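# Relay steel tube between rooms onto work-room wall rack

## Task

r1 begins in the work room and r2 in the stock room; the connecting door is locked, but a service window is open. Take the steel tube off the wall rack in the stock room and set it on the work room's wall rack so that it rests across both of that rack's arms. Then release it and back the robots away. The tube must stay on the rack without any robot supporting it. No robot may be tipped over or left leaning at the end.

## Robot and tools

ROBOTS. r1 and r2 are identical Hello Robot Stretch 3 units. Each has a two-wheel differential base with a passive omni wheel at the rear, a mast carrying a lift, and a telescoping arm that reaches out to the robot's RIGHT side. The base cannot strafe, so moving the gripper forward or back means driving the base. The footprint is 0.33 m long by 0.34 m wide. Turns pivot about the point midway between the drive wheels, 0.05 m behind the front edge. With the arm retracted and the wrist folded, the wrist pokes at most 0.06 m past the right side and a spin in place sweeps a 0.28 m radius; an unfolded, level gripper reaches beyond that.

FRAMES. Base frame: origin on the floor between the drive wheels, x forward, y left, z up. hand_pose is expressed in it, located where the closed fingertips meet; with all wrist joints at zero its x axis points up, y back along the arm toward the mast, z toward the rear. The odometry frame is the base frame as it was at scene start. Every robot reports in its own frames, so how the two robots sit relative to each other can only be judged from pictures, lidar_m, wrist_depth_mm and head_depth_mm.

execute_actions. Arguments: "actions", a list holding a single action or nothing (empty list = just report), and optional "cameras" (names from r1_head_camera, r1_nav_camera, r1_wrist_camera, r2_head_camera, r2_nav_camera, r2_wrist_camera, or "all"; omitted/null = all, [] = none). The action is an object keyed "r1" and/or "r2". Per robot:
- "base": exactly one command, a relative offset from where the base last reported itself. translate_m: metres, -1 to 1, positive forward. rotate_rad: radians, -3.2 to 3.2, positive = counter-clockwise seen from above.
- "joints": absolute targets by name (tolerance in brackets): lift_m 0 to 1.1 (±0.004, arm height); arm_m 0 to 0.52 (±0.004, extension); wrist_yaw_rad -1.345 to 4.42 (±0.02; 0 along the arm, positive toward the front, 3.0 folded over the base); wrist_pitch_rad -1.57 to 0.451 (±0.05; negative tips fingers down); wrist_roll_rad -2.911 to 2.911 (±0.02; 0 = fingers side by side, level); gripper_m -0.089 to 0.179 (±0.004, larger = wider; real fingertip gap is 0.007 less when nearly shut, 0.025 less when wide, zero under 0.007); head_pan_rad -3.953 to 1.73 (0 forward, positive left, -1.57 along the arm); head_tilt_rad -1.53 to 0.419 (negative down).
- "contact_limits": {"arm_m": effort percent, 1 to 100}; the arm halts with contact_stop at roughly that effort (negative when retracting) and holds no harder than that until the next action. Too low stops instantly; values above the maximum are clipped.
All motions in one action begin together; any action ends within 15 s. Anything left out may still be driving toward an earlier target without the statuses showing it. A bad key or out-of-range number rejects the whole call. If a result reports a stop, the remaining execute_actions, wait and finished_scene calls in that same reply are skipped.

wait {seconds: 0 to 10}: no new commands, returns state and images. zoom_image {camera, region [x0, y0, x1, y1] in pixels from the top-left, at most 504 by 504}: enlarges part of that camera's latest full image. finished_scene {scene: number of the current scene}: irreversible; the goal must already hold steadily.

RESULTS. base_status/joint_status: done, off_target (resting away from target, possibly still pushing), contact_stop, time_out, torque_fault (after the last three the old target is dropped and the joint holds where it stopped, unless slack or off). "done" on the base only means the wheels turned the commanded amount; slip counts. on_its_own covers uncommanded parts; its "held at" is a target, not a position. motor_effort: percent of max, positive toward higher values, peak in brackets; biased and noisy, so read trends. Positive wheel effort pushes forward. lidar_m: 12 distances in metres from the base origin, 30-degree sectors starting straight ahead and going counter-clockwise (4th left, 7th behind, 10th right), plane 0.17 m high, range 0.15 to 12, "-" = nothing; misses glass and thin legs, sees the other robot, self-occlusion near sectors 5, 6, 9, 10. wrist_depth_mm (45 to 1000) and head_depth_mm (280 to 4000, image sideways): 7 by 7 median depths from top-left. base_odometry counts wheel turns; heading -3.142 to 3.142, left positive. turned_by_wheels and turned_by_imu: rotation since last result. base_tilt in degrees, forward/right positive, with a fixed offset of up to about 4. The pictures line lists image order.

SPEED. Full speed (0.30 m/s, 1.9 rad/s) needs lift_m under 0.30, arm_m under 0.03, wrist_yaw_rad over 2.54; otherwise 0.10 m/s and 0.63 rad/s.

GRIPPER. Grip by commanding below the object's width; lower squeezes harder, but stall protection eases off, so heavy items can slide. Re-squeeze with a new value. Release with at least 0.02 above the touching value. Readings do not prove a hold; check images.

HAZARDS. Fold or unfold the wrist only with lift_m 0.32 to 0.95, wrist_pitch_rad -0.4, roll near 0; once folded, lift may go to 0.25. With wrist_yaw_rad below -0.4 keep pitch at -0.5 or lower. Arm and lift stop on firm contact and go slack; a slack lift may sink under load or be pushed up by closing fingers. Base, wrist and head never stop on contact. Wrist servos overloaded for seconds switch off for 10 s. Pushing something rigid with the gripper above about 0.45 m, repeated pushes, driving while holding something fixed, or snagging (worst reversing) can tip a robot: reverse in small steps, free the gripper, lower lift_m to about 0.2 if still leaning. Robots must never press into each other; once bases touch, any further millimetre is a hard press, and no state line reports contact. Objects touching robots are fine. The robots' travel for the same command differs by up to 2.5 cm per metre, which matters if both ever hold one load. Loose objects may get an occasional nudge. Avoid drops, slams and hard pushes. The scene keeps running while you compose replies.

Each tool is called as name(argument=value, ...), one argument or row to a line, values as JSON.

## Session

execute_actions(
  actions=[],
)

Scene clock: 0.00 s.
r1.base_odometry: x=+0.000 y=+0.000 heading=+0.000 (m, m, rad; r1's odometry frame)
r1.turned_by_wheels: +0.000 (rad since the last result)
r1.turned_by_imu: +0.000 (rad since the last result)
r1.base_tilt: forward=+0.3 right=-1.2 (deg)
r1.lidar_m: 1.75 2.36 2.32 2.48 2.71 2.67 2.87 2.47 2.43 2.12 1.66 1.63
r1.head_depth_mm: 1581 1600 1605 1602 1591 1586 1592 / 1688 1718 1721 1713 1710 1715 1709 / 1718 1875 1866 1853 1866 1856 1848 / 1700 2032 2018 2001 2002 1992 1996 / 1682 2212 2189 2225 2195 2216 2169 / 1663 2400 2472 2451 2411 2460 2317 / 1665 2401 2658 2599 2562 2488 2354
r1.base_status: not commanded
r1.joint_positions: lift_m=+0.490 arm_m=+0.001 wrist_yaw_rad=+2.824 wrist_pitch_rad=-0.572 wrist_roll_rad=+0.002 gripper_m=+0.037 head_pan_rad=+0.010 head_tilt_rad=-0.008
r1.joint_status: not commanded
r1.motor_effort: left_wheel=+0 right_wheel=-1 lift_m=+20 arm_m=+1 wrist_yaw_rad=+0 wrist_pitch_rad=+7 wrist_roll_rad=+0 gripper_m=+0 head_pan_rad=+0 head_tilt_rad=+1 (%)
r1.hand_pose: x=+0.0420 y=+0.0466 z=+0.4696 quat_wxyz=(+0.305, +0.702, +0.089, +0.638) (m; r1's base frame)
r1.wrist_depth_mm: - - - - - - - / - - - - - - - / - - - - - - - / 931 954 916 943 921 914 925 / 816 - 794 798 784 789 780 / 692 685 721 699 690 683 664 / 598 606 - 602 590 594 596
r2.base_odometry: x=+0.000 y=+0.000 heading=+0.000 (m, m, rad; r2's odometry frame)
r2.turned_by_wheels: +0.000 (rad since the last result)
r2.turned_by_imu: +0.000 (rad since the last result)
r2.base_tilt: forward=+1.3 right=-0.9 (deg)
r2.lidar_m: 2.92 2.58 2.60 2.06 1.84 1.85 2.22 2.14 2.15 2.59 2.47 2.48
r2.head_depth_mm: 1842 2701 2851 2797 2788 2771 2607 / 1860 2746 3171 3089 3036 3026 2570 / 1891 2759 3515 3498 3388 3336 2545 / 1903 2808 3407 3393 3353 3405 2526 / 1917 2830 3129 3117 3145 3160 2527 / 1928 2833 2913 2874 2923 2891 2479 / 1958 2634 2702 2682 2682 2708 2457
r2.base_status: not commanded
r2.joint_positions: lift_m=+0.482 arm_m=-0.003 wrist_yaw_rad=+3.115 wrist_pitch_rad=-0.565 wrist_roll_rad=-0.003 gripper_m=+0.037 head_pan_rad=+0.009 head_tilt_rad=-0.023
r2.joint_status: not commanded
r2.motor_effort: left_wheel=+2 right_wheel=+0 lift_m=+29 arm_m=+0 wrist_yaw_rad=+1 wrist_pitch_rad=+5 wrist_roll_rad=+0 gripper_m=+0 head_pan_rad=+0 head_tilt_rad=+1 (%)
r2.hand_pose: x=-0.0157 y=+0.0611 z=+0.4629 quat_wxyz=(+0.206, +0.681, +0.188, +0.677) (m; r2's base frame)
r2.wrist_depth_mm: - - - - - - - / - - - - - - - / 942 972 - 933 - - - / 804 830 835 837 814 847 847 / 699 711 700 719 725 724 738 / 635 632 - 633 635 630 654 / 576 573 - - 577 565 576
pictures: r1_head_camera (sideways: a quarter turn clockwise sets it upright), r1_nav_camera (sideways: a quarter turn counterclockwise sets it upright), r1_wrist_camera, r2_head_camera (sideways: a quarter turn clockwise sets it upright), r2_nav_camera (sideways: a quarter turn counterclockwise sets it upright), r2_wrist_camera
Images, in order (width x height): r1_head_camera 896x504, r1_nav_camera 672x504, r1_wrist_camera 644x364, r2_head_camera 896x504, r2_nav_camera 672x504, r2_wrist_camera 644x364.

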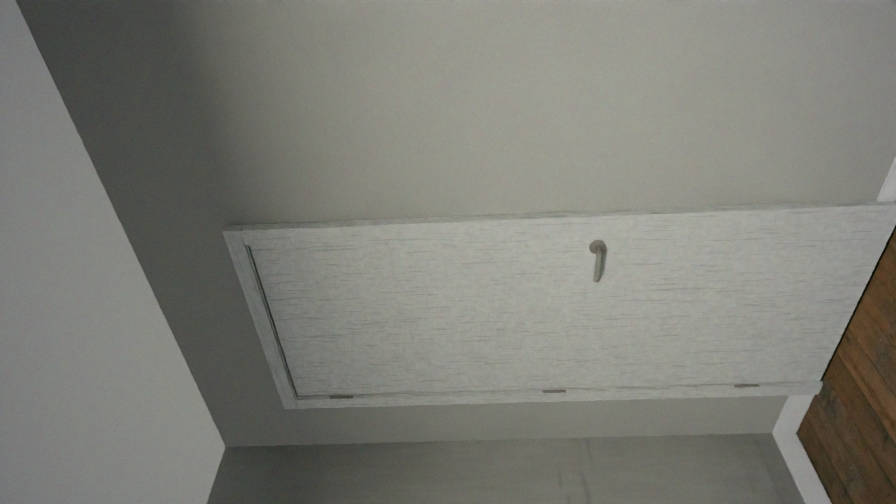

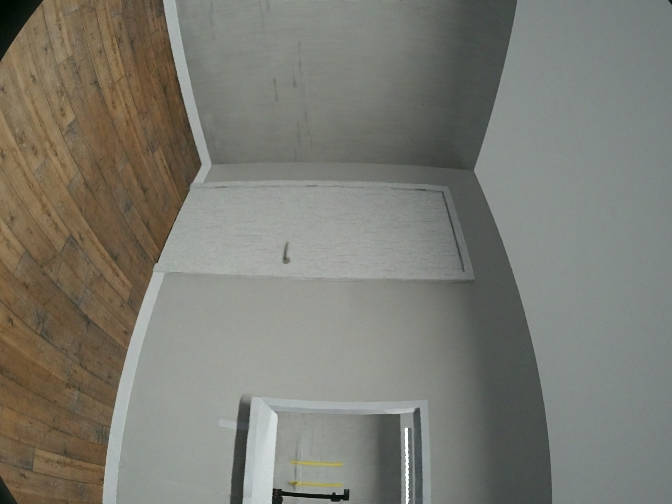

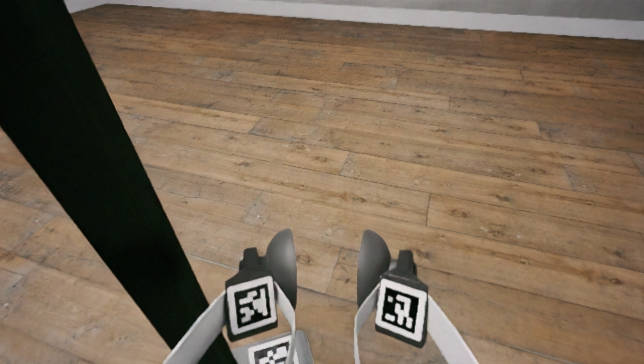

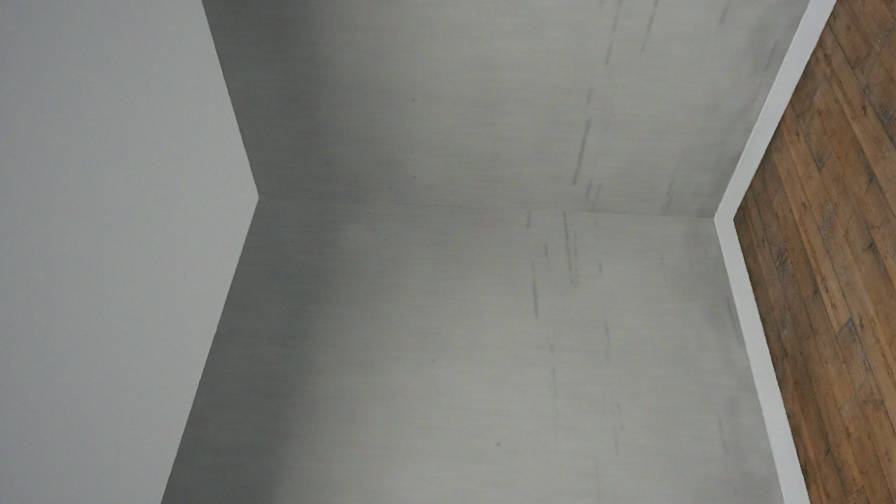

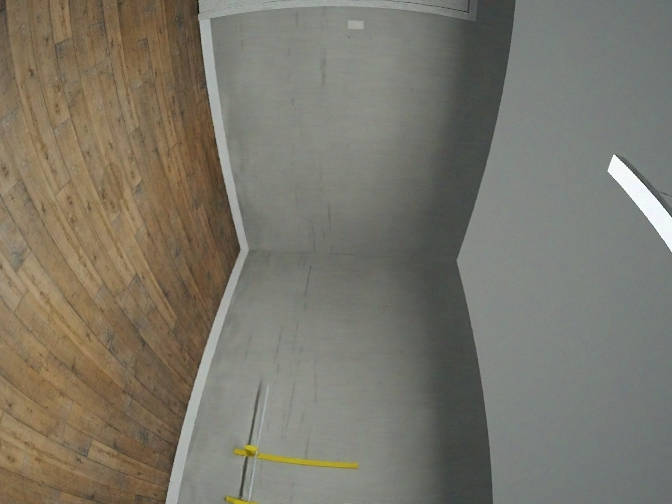

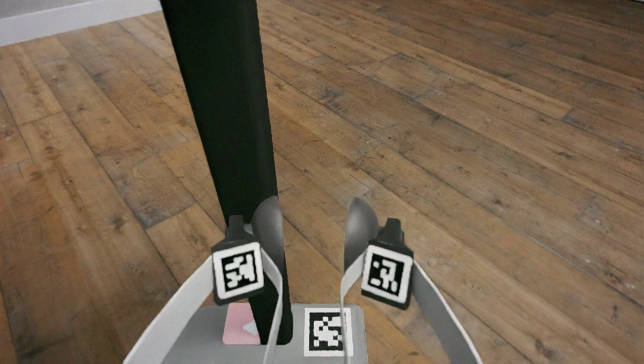

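execute_actions(
  actions=[
    {"r1":{"base":{"rotate_rad":-0.75},"joints":{"head_tilt_rad":-0.2}},"r2":{"base":{"rotate_rad":-0.75},"joints":{"head_tilt_rad":-0.25}}},
  ],
  cameras=["r1_head_camera","r1_nav_camera","r2_head_camera"],
)

execute_actions(
  actions=[
    {"r1":{"joints":{"head_pan_rad":-2.6}},"r2":{"base":{"translate_m":1.0}}},
  ],
  cameras=["r1_nav_camera","r2_head_camera","r2_nav_camera"],
)

Scene clock: 2.33 s.
r1.base_odometry: x=+0.000 y=+0.000 heading=-0.750 (m, m, rad; r1's odometry frame)
r1.turned_by_wheels: -0.750 (rad since the last result)
r1.turned_by_imu: -0.741 (rad since the last result)
r1.base_tilt: forward=+0.3 right=-1.2 (deg)
r1.lidar_m: 1.63 1.64 2.05 2.32 2.35 2.89 2.67 2.70 2.63 2.43 2.46 1.77
r1.head_depth_mm: 1517 1558 1612 1656 1712 1756 1706 / 1504 1544 1638 1686 1680 1743 1695 / 1475 1521 - - 1666 1731 1717 / 1476 1520 - - 1648 1694 1716 / 1460 1496 - - 1634 1698 1720 / 1453 1482 - - 1635 1669 1694 / 1428 1462 1528 1573 1598 1637 1695
r1.base_status: done
r1.joint_positions: lift_m=+0.490 arm_m=+0.001 wrist_yaw_rad=+2.824 wrist_pitch_rad=-0.572 wrist_roll_rad=+0.002 gripper_m=+0.037 head_pan_rad=+0.010 head_tilt_rad=-0.198
r1.joint_status: all done
r1.motor_effort: left_wheel=+2(5) right_wheel=-2(5) lift_m=+19(19) arm_m=+0(0) wrist_yaw_rad=+0(0) wrist_pitch_rad=+7(7) wrist_roll_rad=+0(0) gripper_m=+1(1) head_pan_rad=+0(0) head_tilt_rad=-1(18) (%)
r1.hand_pose: x=+0.0420 y=+0.0465 z=+0.4696 quat_wxyz=(+0.305, +0.702, +0.090, +0.638) (m; r1's base frame)
r1.wrist_depth_mm: - - - - - - - / - - - - - - - / - - - - - - - / 958 945 944 947 944 904 940 / 822 - 835 806 779 793 762 / 678 671 699 687 680 669 686 / 610 619 - 616 571 600 589
r2.base_odometry: x=+0.000 y=+0.000 heading=-0.750 (m, m, rad; r2's odometry frame)
r2.turned_by_wheels: -0.750 (rad since the last result)
r2.turned_by_imu: -0.747 (rad since the last result)
r2.base_tilt: forward=+1.3 right=-0.9 (deg)
r2.lidar_m: 2.47 2.65 2.65 2.58 2.34 1.87 1.84 1.97 2.17 2.15 2.30 2.50
r2.head_depth_mm: 2181 2268 2326 2427 2477 2443 1818 / 2220 2306 2363 2445 2546 2430 1805 / 2252 2321 2396 2476 2599 2399 1794 / 2268 2362 2418 2502 2613 2384 1780 / 2313 2382 2477 2572 2675 2382 1776 / 2341 2448 2514 2606 2723 2359 1774 / 2384 2460 2547 2665 2764 2326 1747
r2.base_status: done
r2.joint_positions: lift_m=+0.482 arm_m=-0.002 wrist_yaw_rad=+3.115 wrist_pitch_rad=-0.565 wrist_roll_rad=-0.003 gripper_m=+0.037 head_pan_rad=+0.009 head_tilt_rad=-0.247
r2.joint_status: all done
r2.motor_effort: left_wheel=+2(6) right_wheel=-2(5) lift_m=+29(29) arm_m=+0(1) wrist_yaw_rad=+0(0) wrist_pitch_rad=+4(4) wrist_roll_rad=+0(0) gripper_m=+0(0) head_pan_rad=+0(1) head_tilt_rad=-1(17) (%)
r2.hand_pose: x=-0.0157 y=+0.0611 z=+0.4629 quat_wxyz=(+0.206, +0.681, +0.188, +0.677) (m; r2's base frame)
r2.wrist_depth_mm: - - - - - - - / - - - - - - - / 943 949 - 949 - - - / 807 832 818 831 826 841 841 / 708 725 711 716 718 713 726 / 628 627 - 636 649 649 636 / 563 568 - - 566 567 582
pictures: r1_head_camera (sideways: a quarter turn clockwise sets it upright), r1_nav_camera (sideways: a quarter turn counterclockwise sets it upright), r2_head_camera (sideways: a quarter turn clockwise sets it upright)
camera_calibration (this result's frames):
r1_head_camera: T_world_to_cam=[[-0.140393, 0.0577884, -0.988408, 1.31037], [-0.0435532, 0.996968, 0.0644752, -0.0822993], [0.989137, 0.0521002, -0.137451, 0.125578], [0, 0, 0, 1]] pos_world=[0.0561684, -0.000216852, 1.31774]
r1_nav_camera: T_world_to_cam=[[0.203255, 0.0200853, 0.97892, -1.23038], [0.0539634, -0.9985, 0.0092825, 0.0367205], [0.977638, 0.0509391, -0.204034, 0.218177], [0, 0, 0, 1]] pos_world=[0.0348002, 0.0502641, 1.24861]
r2_head_camera: T_world_to_cam=[[-0.219305, -0.0616664, -0.973706, 1.28388], [-0.0406123, 0.997713, -0.0540398, 0.0755633], [0.974811, 0.0276932, -0.221308, 0.242126], [0, 0, 0, 1]] pos_world=[0.0486029, -0.00292357, 1.30779]
Images, in order (width x height): r1_head_camera 896x504, r1_nav_camera 672x504, r2_head_camera 896x504.

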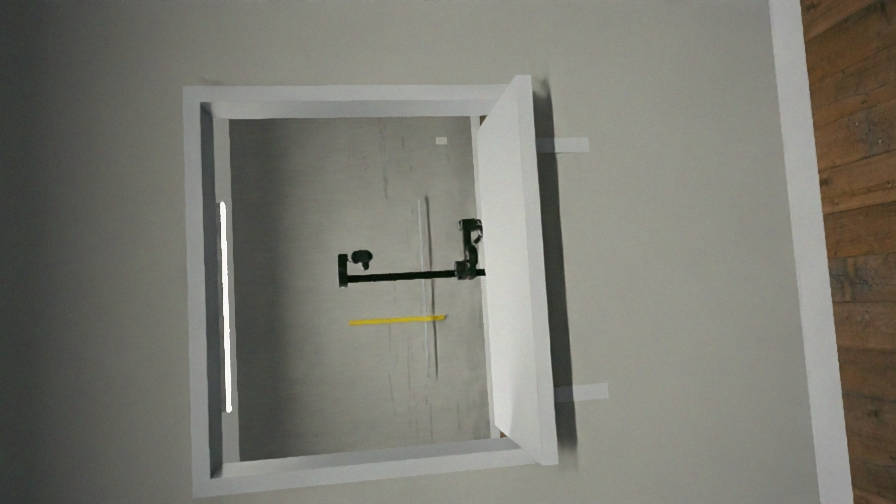

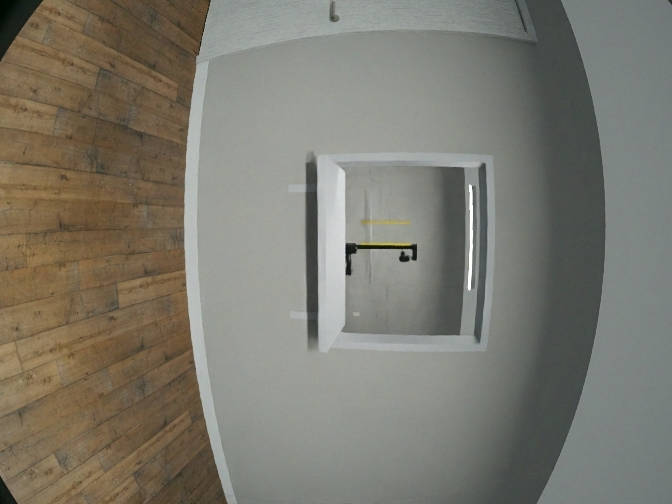

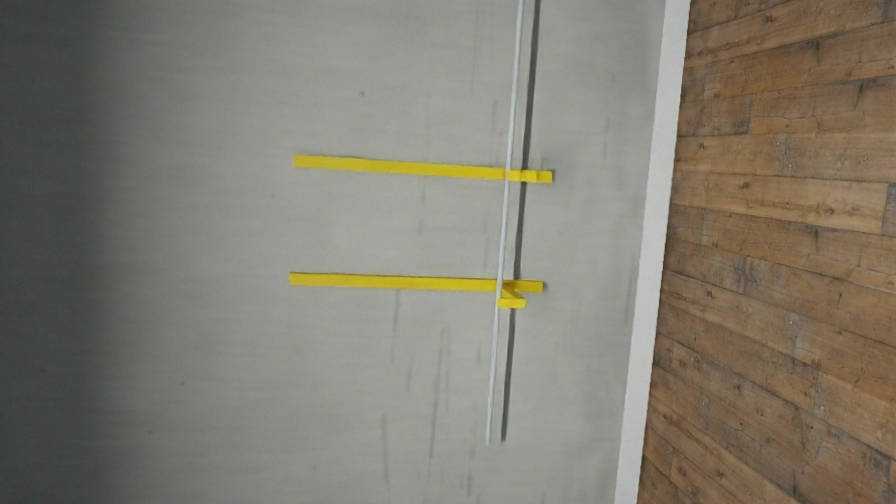

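Scene clock: 13.30 s.
r1.base_odometry: x=+0.000 y=+0.000 heading=-0.750 (m, m, rad; r1's odometry frame)
r1.turned_by_wheels: +0.000 (rad since the last result)
r1.turned_by_imu: +0.003 (rad since the last result)
r1.base_tilt: forward=+0.3 right=-1.3 (deg)
r1.lidar_m: 1.63 1.64 2.03 2.31 2.34 2.90 2.67 2.70 2.63 2.43 2.46 1.76
r1.head_depth_mm: 2303 2404 2466 2567 2665 2287 1683 / 2412 2473 2577 2684 2754 2315 1705 / 2447 2662 2712 2812 2927 2365 1717 / 2427 2782 2934 2985 3065 2384 1736 / 2387 2936 3059 3160 3238 2413 1741 / 2356 3127 3280 3391 3486 2378 1764 / 2365 3165 3200 3205 3240 2418 1758
r1.base_status: not commanded
r1.joint_positions: lift_m=+0.490 arm_m=+0.001 wrist_yaw_rad=+2.824 wrist_pitch_rad=-0.572 wrist_roll_rad=+0.002 gripper_m=+0.037 head_pan_rad=-2.593 head_tilt_rad=-0.198
r1.joint_status: all done
r1.motor_effort: left_wheel=+2(2) right_wheel=-2(2) lift_m=+19(20) arm_m=+0(1) wrist_yaw_rad=+0(0) wrist_pitch_rad=+7(7) wrist_roll_rad=+0(0) gripper_m=+0(0) head_pan_rad=-3(37) head_tilt_rad=-1(1) (%)
r1.hand_pose: x=+0.0420 y=+0.0465 z=+0.4696 quat_wxyz=(+0.305, +0.702, +0.090, +0.638) (m; r1's base frame)
r1.wrist_depth_mm: - - - - - - - / - - - - - - - / - - - - - - - / 941 957 980 917 957 967 940 / 798 - 816 794 773 799 815 / 696 682 713 687 687 673 665 / 606 600 - 611 583 605 584
r2.base_odometry: x=+0.732 y=-0.682 heading=-0.750 (m, m, rad; r2's odometry frame)
r2.turned_by_wheels: +0.000 (rad since the last result)
r2.turned_by_imu: +0.009 (rad since the last result)
r2.base_tilt: forward=+1.3 right=-1.0 (deg)
r2.lidar_m: 1.47 1.58 2.37 2.51 2.67 2.87 2.84 2.89 2.28 2.25 1.89 1.49
r2.head_depth_mm: 1286 1327 1363 1414 1461 1518 1573 / 1300 1337 1385 1424 1473 1531 1594 / 1322 1360 1413 1463 1514 1565 1621 / 1341 1385 1430 1483 1526 1592 1641 / 1362 1406 1449 1496 1543 1616 1664 / 1376 1423 1477 1533 1590 1651 1699 / 1398 1450 1501 1560 1612 1687 1710
r2.base_status: done
r2.joint_positions: lift_m=+0.482 arm_m=-0.002 wrist_yaw_rad=+3.115 wrist_pitch_rad=-0.565 wrist_roll_rad=-0.003 gripper_m=+0.037 head_pan_rad=+0.009 head_tilt_rad=-0.247
r2.joint_status: not commanded
r2.motor_effort: left_wheel=+1(7) right_wheel=-1(3) lift_m=+29(29) arm_m=+1(1) wrist_yaw_rad=+0(0) wrist_pitch_rad=+4(4) wrist_roll_rad=+0(0) gripper_m=+0(0) head_pan_rad=+0(0) head_tilt_rad=-1(1) (%)
r2.hand_pose: x=-0.0157 y=+0.0611 z=+0.4629 quat_wxyz=(+0.206, +0.681, +0.188, +0.677) (m; r2's base frame)
r2.wrist_depth_mm: - - - - - - - / - - - - - - - / 947 969 - 942 - - - / 833 824 811 821 821 839 841 / 710 705 719 715 721 735 747 / 633 632 - 639 631 629 642 / 559 565 - - 564 578 574
pictures: r1_nav_camera (sideways: a quarter turn counterclockwise sets it upright), r2_head_camera (sideways: a quarter turn clockwise sets it upright), r2_nav_camera (sideways: a quarter turn counterclockwise sets it upright)
camera_calibration (this result's frames):
r1_nav_camera: T_world_to_cam=[[-0.164153, -0.121563, 0.978916, -1.22813], [-0.558765, 0.829274, 0.00928162, 0.0404593], [-0.812918, -0.54546, -0.204053, 0.229125], [0, 0, 0, 1]] pos_world=[0.00726537, -0.0578685, 1.24861]
r2_head_camera: T_world_to_cam=[[-0.219519, -0.0616683, -0.973657, 1.28382], [-0.040624, 0.997712, -0.0540329, 0.0755543], [0.974762, 0.0276927, -0.221522, 0.242404], [0, 0, 0, 1]] pos_world=[0.0486041, -0.00292357, 1.30778]
r2_nav_camera: T_world_to_cam=[[0.30888, 0.0584242, 0.949305, -1.19907], [-0.0117482, -0.997801, 0.0652314, -0.0290625], [0.951029, -0.0313013, -0.307514, 0.348803], [0, 0, 0, 1]] pos_world=[0.0383054, 0.0519741, 1.24744]
Images, in order (width x height): r1_nav_camera 672x504, r2_head_camera 896x504, r2_nav_camera 672x504.

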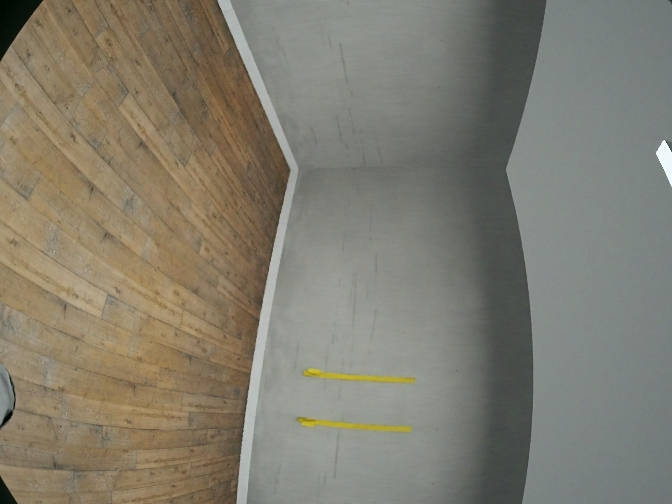

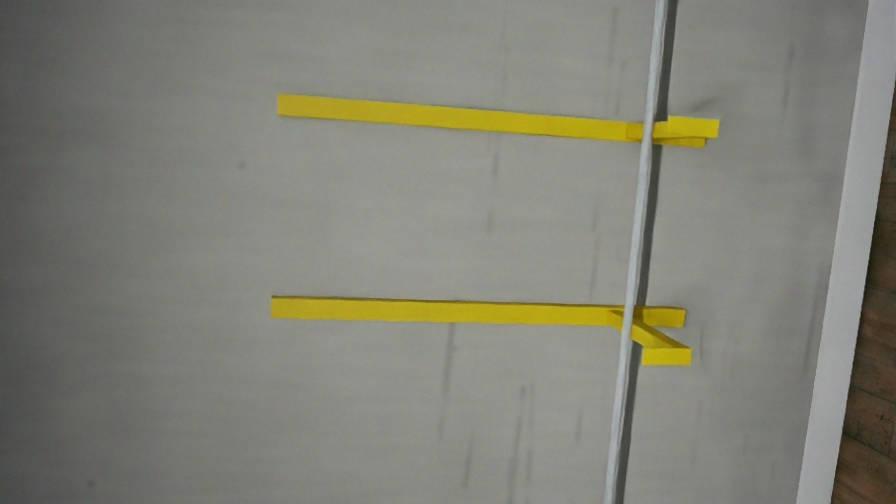

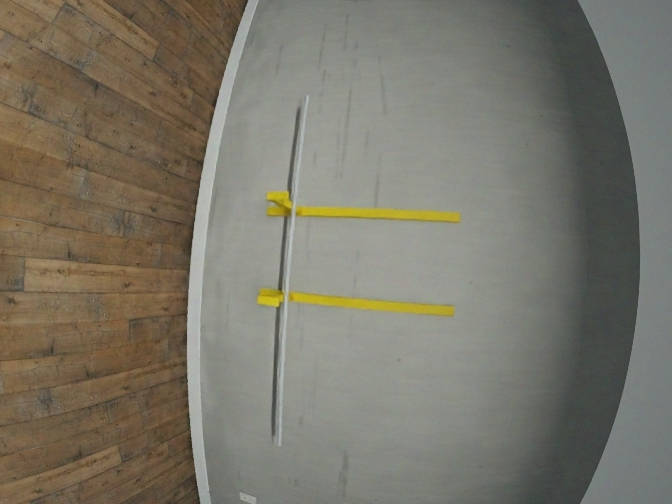

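execute_actions(
  actions=[
    {"r1":{"base":{"rotate_rad":0.4},"joints":{"head_pan_rad":-0.5,"wrist_pitch_rad":-0.4,"lift_m":0.85}},"r2":{"base":{"translate_m":0.7},"joints":{"wrist_pitch_rad":-0.4,"wrist_yaw_rad":0}}},
  ],
  cameras=[],
)

execute_actions(
  actions=[
    {"r1":{"joints":{"wrist_yaw_rad":0}},"r2":{"base":{"rotate_rad":1.47},"joints":{"wrist_pitch_rad":0,"wrist_roll_rad":1.57,"gripper_m":0.1,"head_pan_rad":-1.57,"head_tilt_rad":-0.7}}},
  ],
  cameras=["r2_wrist_camera","r2_head_camera","r2_nav_camera"],
)

Scene clock: 21.57 s.
r1.base_odometry: x=+0.000 y=+0.000 heading=-0.350 (m, m, rad; r1's odometry frame)
r1.turned_by_wheels: +0.400 (rad since the last result)
r1.turned_by_imu: +0.397 (rad since the last result)
r1.base_tilt: forward=+0.3 right=-1.3 (deg)
r1.lidar_m: 1.63 1.90 2.32 2.31 2.70 2.68 2.67 2.81 2.43 2.43 1.88 1.63
r1.head_depth_mm: 1603 1658 1706 1755 1823 1868 1703 / 1578 1610 1665 1714 1766 1820 1713 / 1538 1578 1669 1707 1720 1788 1711 / 1495 1544 - - 1672 1733 1744 / 1464 1517 - - 1637 1702 1706 / 1438 1466 - - 1613 1653 1678 / 1409 1453 - - 1581 1607 1656
r1.base_status: done
r1.joint_positions: lift_m=+0.850 arm_m=+0.001 wrist_yaw_rad=+2.824 wrist_pitch_rad=-0.420 wrist_roll_rad=+0.002 gripper_m=+0.037 head_pan_rad=-0.507 head_tilt_rad=-0.198
r1.joint_status: all done
r1.motor_effort: left_wheel=-1(4) right_wheel=+1(3) lift_m=+21(21) arm_m=+0(0) wrist_yaw_rad=+0(0) wrist_pitch_rad=+10(11) wrist_roll_rad=+0(0) gripper_m=+0(1) head_pan_rad=+3(38) head_tilt_rad=-1(1) (%)
r1.hand_pose: x=+0.0488 y=+0.0672 z=+0.8621 quat_wxyz=(+0.255, +0.707, +0.036, +0.659) (m; r1's base frame)
r1.wrist_depth_mm: - - - - - - - / - - - - - - - / - - - - - - - / - - - - - - - / - - - - - - - / - - - - - - - / - - - - - - -
r2.base_odometry: x=+1.244 y=-1.159 heading=-0.750 (m, m, rad; r2's odometry frame)
r2.turned_by_wheels: +0.000 (rad since the last result)
r2.turned_by_imu: +0.006 (rad since the last result)
r2.base_tilt: forward=+1.3 right=-0.9 (deg)
r2.lidar_m: 0.78 0.84 1.26 2.42 2.62 3.55 3.52 2.99 2.36 2.13 0.99 0.79
r2.head_depth_mm: 653 675 693 717 740 748 781 / 664 685 709 733 756 784 814 / 674 696 719 744 768 799 830 / 684 706 731 756 783 812 846 / 695 719 744 768 798 828 861 / 705 725 731 756 786 820 845 / 715 741 768 797 827 861 895
r2.base_status: done
r2.joint_positions: lift_m=+0.482 arm_m=-0.002 wrist_yaw_rad=+0.002 wrist_pitch_rad=-0.419 wrist_roll_rad=-0.003 gripper_m=+0.037 head_pan_rad=+0.009 head_tilt_rad=-0.247
r2.joint_status: all done
r2.motor_effort: left_wheel=+1(6) right_wheel=-1(2) lift_m=+29(29) arm_m=+0(0) wrist_yaw_rad=-1(2) wrist_pitch_rad=+8(7) wrist_roll_rad=+0(0) gripper_m=+0(0) head_pan_rad=+0(0) head_tilt_rad=-1(1) (%)
r2.hand_pose: x=-0.0211 y=-0.3667 z=+0.4940 quat_wxyz=(+0.693, +0.148, -0.690, -0.147) (m; r2's base frame)
r2.wrist_depth_mm: 824 - - - - - - / 835 - - - - - - / 861 - - - - - - / 862 - - - - - - / 792 822 860 828 858 816 833 / 718 720 661 700 725 698 736 / 618 626 619 618 622 628 632
pictures: none
No camera images: the call's "cameras" was empty. Leave "cameras" out to get every camera's image.

Scene clock: 24.83 s.
r1.base_odometry: x=+0.000 y=+0.000 heading=-0.350 (m, m, rad; r1's odometry frame)
r1.turned_by_wheels: +0.000 (rad since the last result)
r1.turned_by_imu: +0.001 (rad since the last result)
r1.base_tilt: forward=+0.2 right=-1.3 (deg)
r1.lidar_m: 1.63 1.90 2.32 2.32 2.70 2.67 2.67 2.80 2.43 2.43 1.88 1.63
r1.head_depth_mm: 1615 1663 1713 1763 1797 1869 1705 / 1558 1610 1667 1712 1756 1826 1699 / 1539 1571 1653 1696 1734 1790 1716 / 1510 1537 - - 1678 1737 1746 / 1476 1501 - - 1646 1668 1712 / 1444 1474 - - 1595 1655 1685 / 1404 1451 - - 1573 1600 1630
r1.base_status: not commanded
r1.joint_positions: lift_m=+0.850 arm_m=+0.001 wrist_yaw_rad=+0.002 wrist_pitch_rad=-0.420 wrist_roll_rad=+0.002 gripper_m=+0.037 head_pan_rad=-0.507 head_tilt_rad=-0.198
r1.joint_status: all done
r1.motor_effort: left_wheel=-1(1) right_wheel=+0(1) lift_m=+21(21) arm_m=+1(0) wrist_yaw_rad=-1(4) wrist_pitch_rad=+10(10) wrist_roll_rad=+0(0) gripper_m=+1(1) head_pan_rad=+3(3) head_tilt_rad=-1(2) (%)
r1.hand_pose: x=-0.0210 y=-0.3698 z=+0.8621 quat_wxyz=(+0.691, +0.148, -0.692, -0.147) (m; r1's base frame)
r1.wrist_depth_mm: - - - - - - - / - - - - - - - / - - - - - - - / - - - - - - - / - - - - - - - / - - - - - - - / - - - - - - -
r2.base_odometry: x=+1.244 y=-1.159 heading=+0.720 (m, m, rad; r2's odometry frame)
r2.turned_by_wheels: +1.470 (rad since the last result)
r2.turned_by_imu: +1.465 (rad since the last result)
r2.base_tilt: forward=+1.3 right=-0.9 (deg)
r2.lidar_m: 2.42 2.52 3.46 3.51 3.24 2.40 2.33 1.09 0.80 0.78 0.81 1.12
r2.head_depth_mm: 624 692 791 900 1012 1223 1250 / 644 712 787 892 980 1212 1245 / 647 718 806 911 1035 1257 1244 / 652 722 811 921 1069 1263 1239 / 656 727 816 930 1080 1286 1237 / 658 731 812 919 1046 1311 1241 / 648 720 825 948 1037 1314 1234
r2.base_status: done
r2.joint_positions: lift_m=+0.482 arm_m=-0.002 wrist_yaw_rad=+0.001 wrist_pitch_rad=-0.022 wrist_roll_rad=+1.570 gripper_m=+0.100 head_pan_rad=-1.563 head_tilt_rad=-0.692
r2.joint_status: all done
r2.motor_effort: left_wheel=-1(5) right_wheel=+1(4) lift_m=+29(29) arm_m=+0(0) wrist_yaw_rad=+0(1) wrist_pitch_rad=+9(9) wrist_roll_rad=+0(3) gripper_m=+1(80) head_pan_rad=-4(58) head_tilt_rad=-3(25) (%)
r2.hand_pose: x=-0.0211 y=-0.3981 z=+0.5904 quat_wxyz=(+0.001, +0.000, -1.000, -0.011) (m; r2's base frame)
r2.wrist_depth_mm: 461 459 382 482 486 493 496 / 501 500 500 500 508 517 511 / 510 522 519 522 536 536 536 / 536 533 536 543 545 553 552 / 556 553 560 559 559 572 569 / 567 569 553 570 595 600 598 / 598 607 596 621 617 620 621
pictures: r2_head_camera (sideways: a quarter turn clockwise sets it upright), r2_nav_camera (sideways: a quarter turn counterclockwise sets it upright), r2_wrist_camera
camera_calibration (this result's frames):
r2_head_camera: T_world_to_cam=[[-0.064527, 0.616587, -0.784638, 1.03627], [0.997599, 0.0596683, -0.0351517, 0.0446138], [0.0251439, -0.785023, -0.618957, 0.765367], [0, 0, 0, 1]] pos_world=[0.00311651, -0.0407837, 1.2884]
r2_nav_camera: T_world_to_cam=[[0.0610357, -0.686815, 0.724265, -0.904091], [-0.997553, -0.0171885, 0.0677667, -0.0263107], [-0.0340941, -0.726629, -0.686183, 0.847506], [0, 0, 0, 1]] pos_world=[0.0578305, -0.00557237, 1.23813]
r2_wrist_camera: T_world_to_cam=[[-0.027538, 0.00916786, -0.999579, 0.59274], [0.974284, 0.223956, -0.0247871, 0.148573], [0.223634, -0.974556, -0.0150994, -0.204449], [0, 0, 0, 1]] pos_world=[-0.082708, -0.237955, 0.593086]
Images, in order (width x height): r2_head_camera 896x504, r2_nav_camera 672x504, r2_wrist_camera 644x364.

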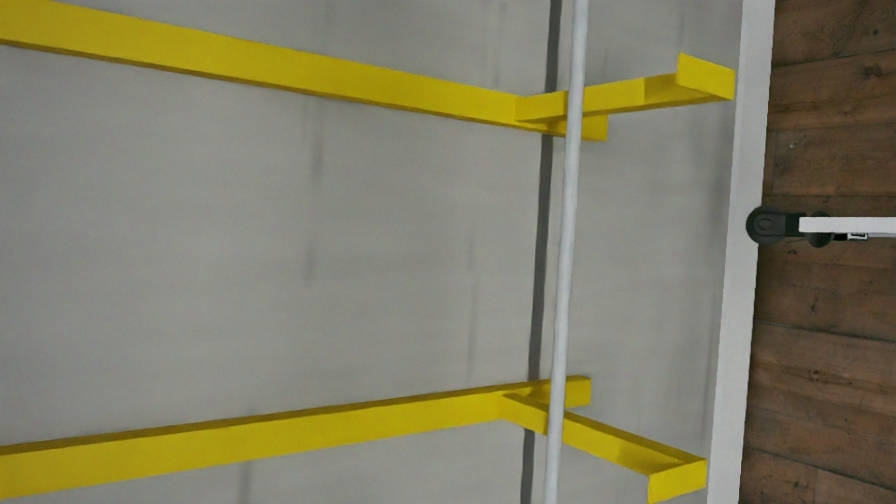

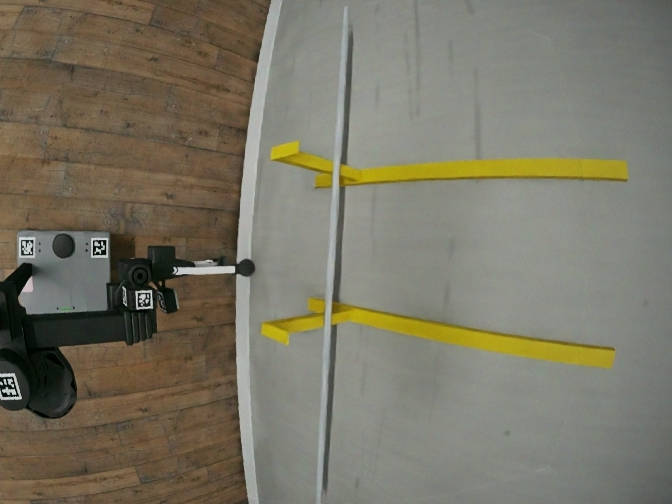

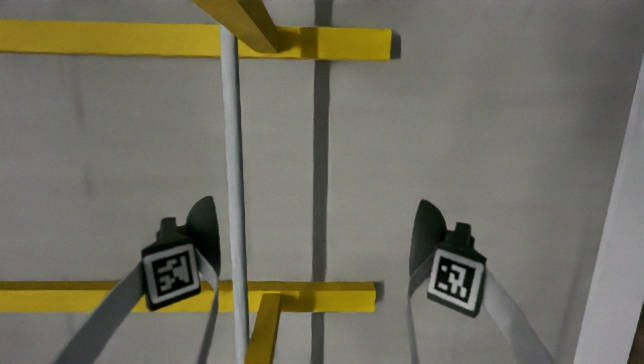

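execute_actions(
  actions=[
    {"r1":{"joints":{"wrist_pitch_rad":0,"wrist_roll_rad":1.57,"gripper_m":0.1}},"r2":{"base":{"translate_m":-0.05},"joints":{"lift_m":0.53,"arm_m":0.15,"head_pan_rad":-1.75}}},
  ],
  cameras=["r2_wrist_camera","r2_head_camera","r2_nav_camera"],
)

Scene clock: 27.47 s.
r1.base_odometry: x=+0.000 y=+0.000 heading=-0.350 (m, m, rad; r1's odometry frame)
r1.turned_by_wheels: +0.000 (rad since the last result)
r1.turned_by_imu: +0.001 (rad since the last result)
r1.base_tilt: forward=+0.3 right=-1.3 (deg)
r1.lidar_m: 1.63 1.90 2.31 2.32 2.70 2.67 2.67 2.81 2.43 2.44 1.88 1.63
r1.head_depth_mm: 1617 1670 1718 1760 1816 1873 1688 / 1573 1623 1688 1712 1780 1823 1710 / 1545 1584 1655 1677 1721 1786 1713 / 1505 1546 - - 1683 1742 1732 / 1472 1505 - - 1640 1695 1716 / 1444 1475 - - 1597 1648 1669 / 1404 1446 - - 1554 1619 1650
r1.base_status: not commanded
r1.joint_positions: lift_m=+0.850 arm_m=+0.001 wrist_yaw_rad=+0.002 wrist_pitch_rad=-0.025 wrist_roll_rad=+1.565 gripper_m=+0.100 head_pan_rad=-0.507 head_tilt_rad=-0.198
r1.joint_status: all done
r1.motor_effort: left_wheel=-1(1) right_wheel=+1(1) lift_m=+21(21) arm_m=+0(0) wrist_yaw_rad=-1(2) wrist_pitch_rad=+12(12) wrist_roll_rad=+2(4) gripper_m=+1(81) head_pan_rad=+3(3) head_tilt_rad=-1(1) (%)
r1.hand_pose: x=-0.0208 y=-0.4013 z=+0.9579 quat_wxyz=(+0.003, +0.001, -1.000, -0.013) (m; r1's base frame)
r1.wrist_depth_mm: - - - - - - - / - - - - - - - / - - - - - - - / - - - - - - - / - - - - - - - / - - - - - - - / - - - - - - -
r2.base_odometry: x=+1.206 y=-1.192 heading=+0.720 (m, m, rad; r2's odometry frame)
r2.turned_by_wheels: +0.000 (rad since the last result)
r2.turned_by_imu: +0.000 (rad since the last result)
r2.base_tilt: forward=+1.3 right=-0.9 (deg)
r2.lidar_m: 2.47 2.57 3.50 3.52 3.17 2.36 2.28 1.09 0.80 0.78 0.81 1.12
r2.head_depth_mm: 676 753 848 972 1136 1365 1248 / 670 744 838 958 1118 1344 1250 / 661 737 829 943 1097 1310 - / 639 711 799 915 1002 1253 - / 648 718 804 918 1040 1258 1210 / 641 709 794 903 1020 1236 1239 / 634 701 785 889 1001 1211 1237
r2.base_status: done
r2.joint_positions: lift_m=+0.530 arm_m=+0.150 wrist_yaw_rad=+0.001 wrist_pitch_rad=-0.021 wrist_roll_rad=+1.570 gripper_m=+0.100 head_pan_rad=-1.743 head_tilt_rad=-0.692
r2.joint_status: all done
r2.motor_effort: left_wheel=-1(6) right_wheel=+1(3) lift_m=+32(35) arm_m=+3(2) wrist_yaw_rad=+0(1) wrist_pitch_rad=+8(9) wrist_roll_rad=+1(0) gripper_m=+0(0) head_pan_rad=-4(27) head_tilt_rad=-4(3) (%)
r2.hand_pose: x=-0.0212 y=-0.5504 z=+0.6388 quat_wxyz=(+0.001, +0.000, -1.000, -0.011) (m; r2's base frame)
r2.wrist_depth_mm: 342 325 66 348 354 357 356 / 330 333 331 336 341 366 369 / 368 369 367 378 375 385 381 / 383 383 383 390 392 396 399 / 400 400 399 407 402 406 417 / 406 409 418 423 430 423 430 / 428 434 432 438 442 442 442
pictures: r2_head_camera (sideways: a quarter turn clockwise sets it upright), r2_nav_camera (sideways: a quarter turn counterclockwise sets it upright), r2_wrist_camera
camera_calibration (this result's frames):
r2_head_camera: T_world_to_cam=[[0.0468936, 0.61819, -0.784629, 1.03558], [0.992166, -0.119877, -0.0351509, 0.0446459], [-0.115789, -0.776834, -0.618969, 0.766242], [0, 0, 0, 1]] pos_world=[-0.00413603, -0.0395907, 1.2884]
r2_nav_camera: T_world_to_cam=[[-0.0628999, -0.686657, 0.724255, -0.903321], [-0.984517, 0.161662, 0.0677665, -0.02639], [-0.163617, -0.708779, -0.686194, 0.84831], [0, 0, 0, 1]] pos_world=[0.0559975, -0.0147418, 1.23813]
r2_wrist_camera: T_world_to_cam=[[-0.0272329, 0.00810479, -0.999596, 0.642013], [0.974351, 0.223669, -0.0247316, 0.183756], [0.223378, -0.974631, -0.0139881, -0.352882], [0, 0, 0, 1]] pos_world=[-0.0827325, -0.390234, 0.641362]
Images, in order (width x height): r2_head_camera 896x504, r2_nav_camera 672x504, r2_wrist_camera 644x364.

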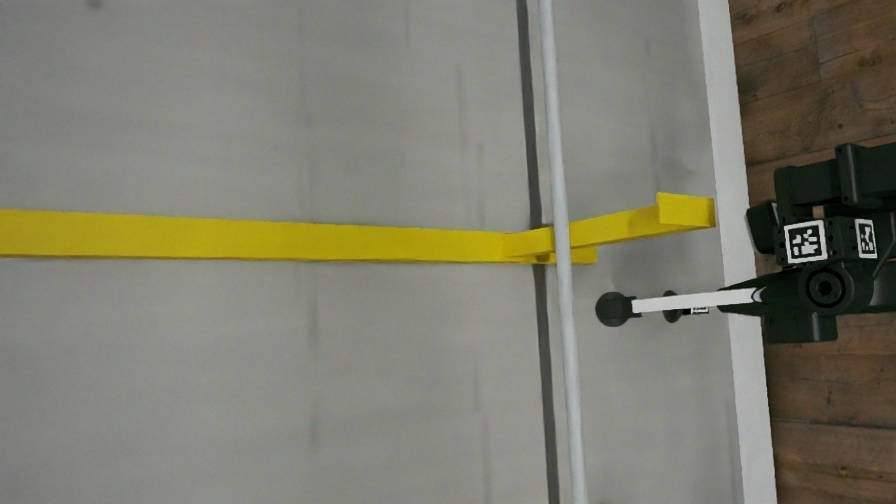

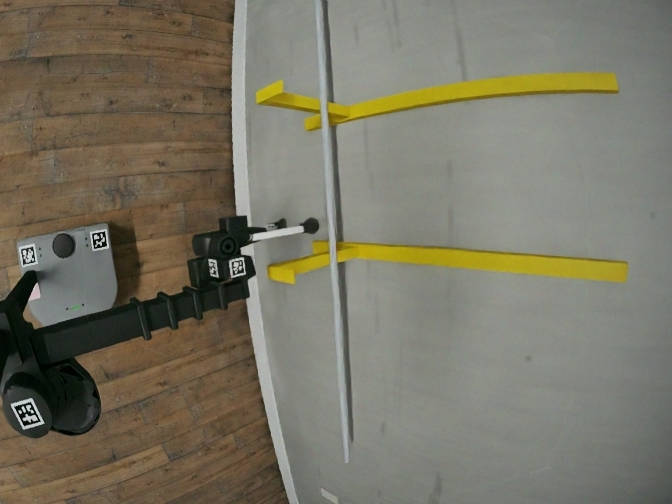

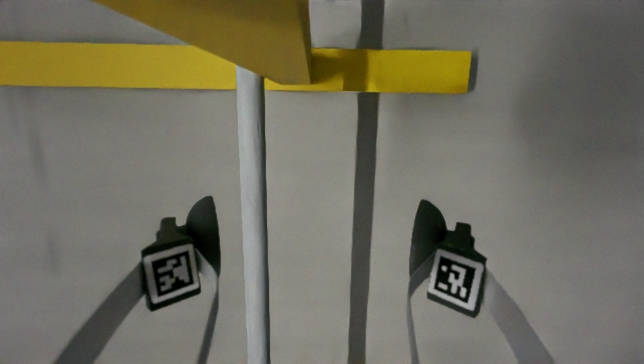

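execute_actions(
  actions=[
    {"r2":{"base":{"translate_m":0.04},"joints":{"lift_m":0.57}}},
  ],
  cameras=[],
)

execute_actions(
  actions=[
    {"r2":{"joints":{"arm_m":0.235}}},
  ],
  cameras=["r2_wrist_camera","r2_head_camera"],
)

Scene clock: 30.53 s.
r1.base_odometry: x=+0.000 y=+0.000 heading=-0.350 (m, m, rad; r1's odometry frame)
r1.turned_by_wheels: +0.000 (rad since the last result)
r1.turned_by_imu: +0.001 (rad since the last result)
r1.base_tilt: forward=+0.3 right=-1.2 (deg)
r1.lidar_m: 1.63 1.89 2.31 2.32 2.70 2.68 2.68 2.80 2.44 2.44 1.88 1.63
r1.head_depth_mm: 1618 1663 1705 1779 1817 1895 1692 / 1572 1625 1674 1720 1774 1831 1707 / 1536 1581 1638 1684 1728 1790 1707 / 1508 1533 - - 1677 1728 1714 / 1470 1509 - - 1643 1688 1714 / 1440 1473 - - 1599 1647 1680 / 1418 1444 - - 1578 1603 1648
r1.base_status: not commanded
r1.joint_positions: lift_m=+0.850 arm_m=+0.001 wrist_yaw_rad=+0.002 wrist_pitch_rad=-0.025 wrist_roll_rad=+1.565 gripper_m=+0.100 head_pan_rad=-0.507 head_tilt_rad=-0.198
r1.joint_status: not commanded
r1.motor_effort: left_wheel=-1(1) right_wheel=+1(0) lift_m=+21(21) arm_m=+0(0) wrist_yaw_rad=-2(2) wrist_pitch_rad=+12(12) wrist_roll_rad=+2(2) gripper_m=+1(1) head_pan_rad=+3(2) head_tilt_rad=-1(1) (%)
r1.hand_pose: x=-0.0208 y=-0.4013 z=+0.9579 quat_wxyz=(+0.003, +0.001, -1.000, -0.013) (m; r1's base frame)
r1.wrist_depth_mm: - - - - - - - / - - - - - - - / - - - - - - - / - - - - - - - / - - - - - - - / - - - - - - - / - - - - - - -
r2.base_odometry: x=+1.237 y=-1.165 heading=+0.720 (m, m, rad; r2's odometry frame)
r2.turned_by_wheels: +0.000 (rad since the last result)
r2.turned_by_imu: +0.000 (rad since the last result)
r2.base_tilt: forward=+1.3 right=-1.0 (deg)
r2.lidar_m: 2.43 2.54 3.48 3.51 3.24 2.39 2.32 1.09 0.80 0.78 0.81 1.12
r2.head_depth_mm: 676 755 851 972 1140 1360 1247 / 670 745 838 958 1113 1345 1241 / 646 718 815 938 1027 1262 - / 655 728 811 925 1071 1257 - / 649 720 807 917 1038 1252 1213 / 642 712 797 904 1019 1231 1234 / 635 702 785 889 1002 1209 1235
r2.base_status: done
r2.joint_positions: lift_m=+0.570 arm_m=+0.150 wrist_yaw_rad=+0.001 wrist_pitch_rad=-0.021 wrist_roll_rad=+1.570 gripper_m=+0.100 head_pan_rad=-1.743 head_tilt_rad=-0.692
r2.joint_status: all done
r2.motor_effort: left_wheel=-1(3) right_wheel=+1(5) lift_m=+33(33) arm_m=+4(4) wrist_yaw_rad=+0(1) wrist_pitch_rad=+8(8) wrist_roll_rad=+0(0) gripper_m=+0(1) head_pan_rad=-4(4) head_tilt_rad=-2(4) (%)
r2.hand_pose: x=-0.0212 y=-0.5504 z=+0.6789 quat_wxyz=(+0.001, +0.000, -1.000, -0.011) (m; r2's base frame)
r2.wrist_depth_mm: 320 324 320 251 330 353 357 / 356 358 362 359 366 368 369 / 369 376 373 373 378 380 380 / 382 384 384 386 393 396 397 / 397 401 399 407 406 409 419 / 419 409 425 421 425 428 431 / 427 426 426 434 437 442 449
pictures: none
No camera images: the call's "cameras" was empty. Leave "cameras" out to get every camera's image.

Scene clock: 32.37 s.
r1.base_odometry: x=+0.000 y=+0.000 heading=-0.350 (m, m, rad; r1's odometry frame)
r1.turned_by_wheels: +0.000 (rad since the last result)
r1.turned_by_imu: +0.000 (rad since the last result)
r1.base_tilt: forward=+0.3 right=-1.3 (deg)
r1.lidar_m: 1.63 1.90 2.32 2.32 2.70 2.68 2.68 2.80 2.43 2.43 1.88 1.63
r1.head_depth_mm: 1622 1655 1707 1765 1797 1880 1695 / 1567 1624 1670 1723 1778 1830 1693 / 1536 1576 1660 1720 1734 1792 1714 / 1518 1552 - - 1689 1726 1714 / 1472 1519 - - 1653 1694 1695 / 1441 1482 - - 1598 1654 1678 / 1409 1443 - - 1568 1625 1639
r1.base_status: not commanded
r1.joint_positions: lift_m=+0.850 arm_m=+0.001 wrist_yaw_rad=+0.002 wrist_pitch_rad=-0.025 wrist_roll_rad=+1.565 gripper_m=+0.100 head_pan_rad=-0.507 head_tilt_rad=-0.198
r1.joint_status: not commanded
r1.motor_effort: left_wheel=-1(1) right_wheel=+1(1) lift_m=+21(21) arm_m=+1(0) wrist_yaw_rad=-1(1) wrist_pitch_rad=+12(12) wrist_roll_rad=+2(2) gripper_m=+1(2) head_pan_rad=+3(3) head_tilt_rad=-1(2) (%)
r1.hand_pose: x=-0.0208 y=-0.4013 z=+0.9579 quat_wxyz=(+0.003, +0.001, -1.000, -0.013) (m; r1's base frame)
r1.wrist_depth_mm: - - - - - - - / - - - - - - - / - - - - - - - / - - - - - - - / - - - - - - - / - - - - - - - / - - - - - - -
r2.base_odometry: x=+1.237 y=-1.165 heading=+0.720 (m, m, rad; r2's odometry frame)
r2.turned_by_wheels: +0.000 (rad since the last result)
r2.turned_by_imu: +0.000 (rad since the last result)
r2.base_tilt: forward=+1.4 right=-0.9 (deg)
r2.lidar_m: 2.43 2.54 3.49 3.52 3.24 2.39 2.32 1.09 0.80 0.78 0.81 1.12
r2.head_depth_mm: 677 754 850 975 1141 1363 1248 / 671 744 839 960 1117 1341 1241 / 646 717 815 936 1027 1215 - / 656 728 811 924 1070 - 1215 / 649 719 808 918 1045 1280 1234 / 643 710 797 903 1023 1237 1242 / 634 702 786 889 1001 1210 1231
r2.base_status: not commanded
r2.joint_positions: lift_m=+0.570 arm_m=+0.235 wrist_yaw_rad=+0.001 wrist_pitch_rad=-0.021 wrist_roll_rad=+1.570 gripper_m=+0.100 head_pan_rad=-1.743 head_tilt_rad=-0.692
r2.joint_status: all done
r2.motor_effort: left_wheel=-1(1) right_wheel=+1(1) lift_m=+32(32) arm_m=+4(2) wrist_yaw_rad=+0(0) wrist_pitch_rad=+8(8) wrist_roll_rad=+0(0) gripper_m=+0(1) head_pan_rad=-5(4) head_tilt_rad=-3(4) (%)
r2.hand_pose: x=-0.0212 y=-0.6354 z=+0.6789 quat_wxyz=(+0.001, +0.000, -1.000, -0.011) (m; r2's base frame)
r2.wrist_depth_mm: 253 249 247 203 250 252 279 / 279 277 282 279 289 289 290 / 286 291 293 291 295 297 302 / 298 298 304 299 307 310 313 / 308 312 315 313 317 321 323 / 324 325 328 325 332 334 337 / 331 340 338 337 347 348 352
pictures: r2_head_camera (sideways: a quarter turn clockwise sets it upright), r2_wrist_camera
camera_calibration (this result's frames):
r2_head_camera: T_world_to_cam=[[0.0468972, 0.618191, -0.784627, 1.03558], [0.992166, -0.119882, -0.0351508, 0.0446458], [-0.115793, -0.776832, -0.61897, 0.766244], [0, 0, 0, 1]] pos_world=[-0.00413623, -0.0395906, 1.2884]
r2_wrist_camera: T_world_to_cam=[[-0.0272225, 0.00808224, -0.999597, 0.682683], [0.974353, 0.223664, -0.0247265, 0.203752], [0.223374, -0.974633, -0.0139636, -0.435185], [0, 0, 0, 1]] pos_world=[-0.0827329, -0.475235, 0.681369]
Images, in order (width x height): r2_head_camera 896x504, r2_wrist_camera 644x364.

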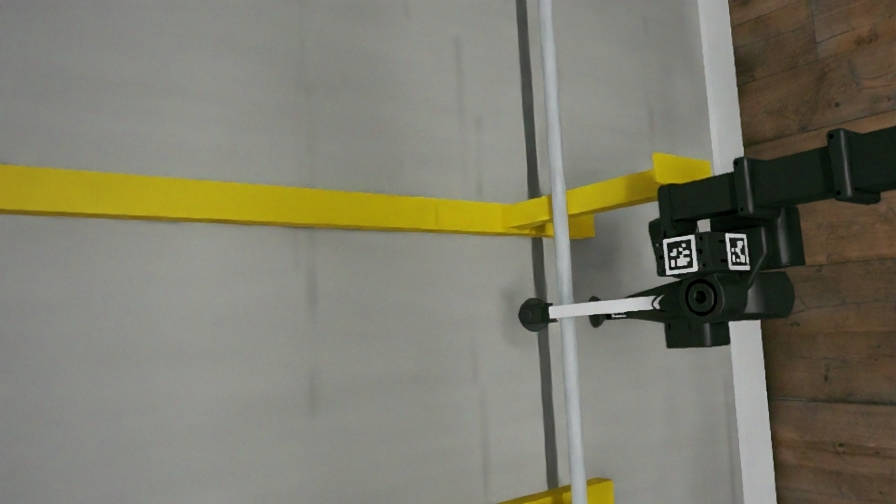

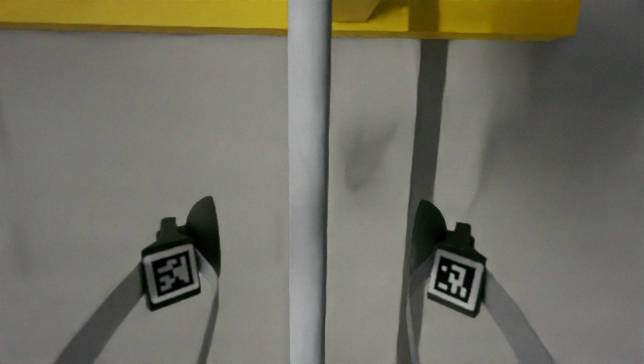

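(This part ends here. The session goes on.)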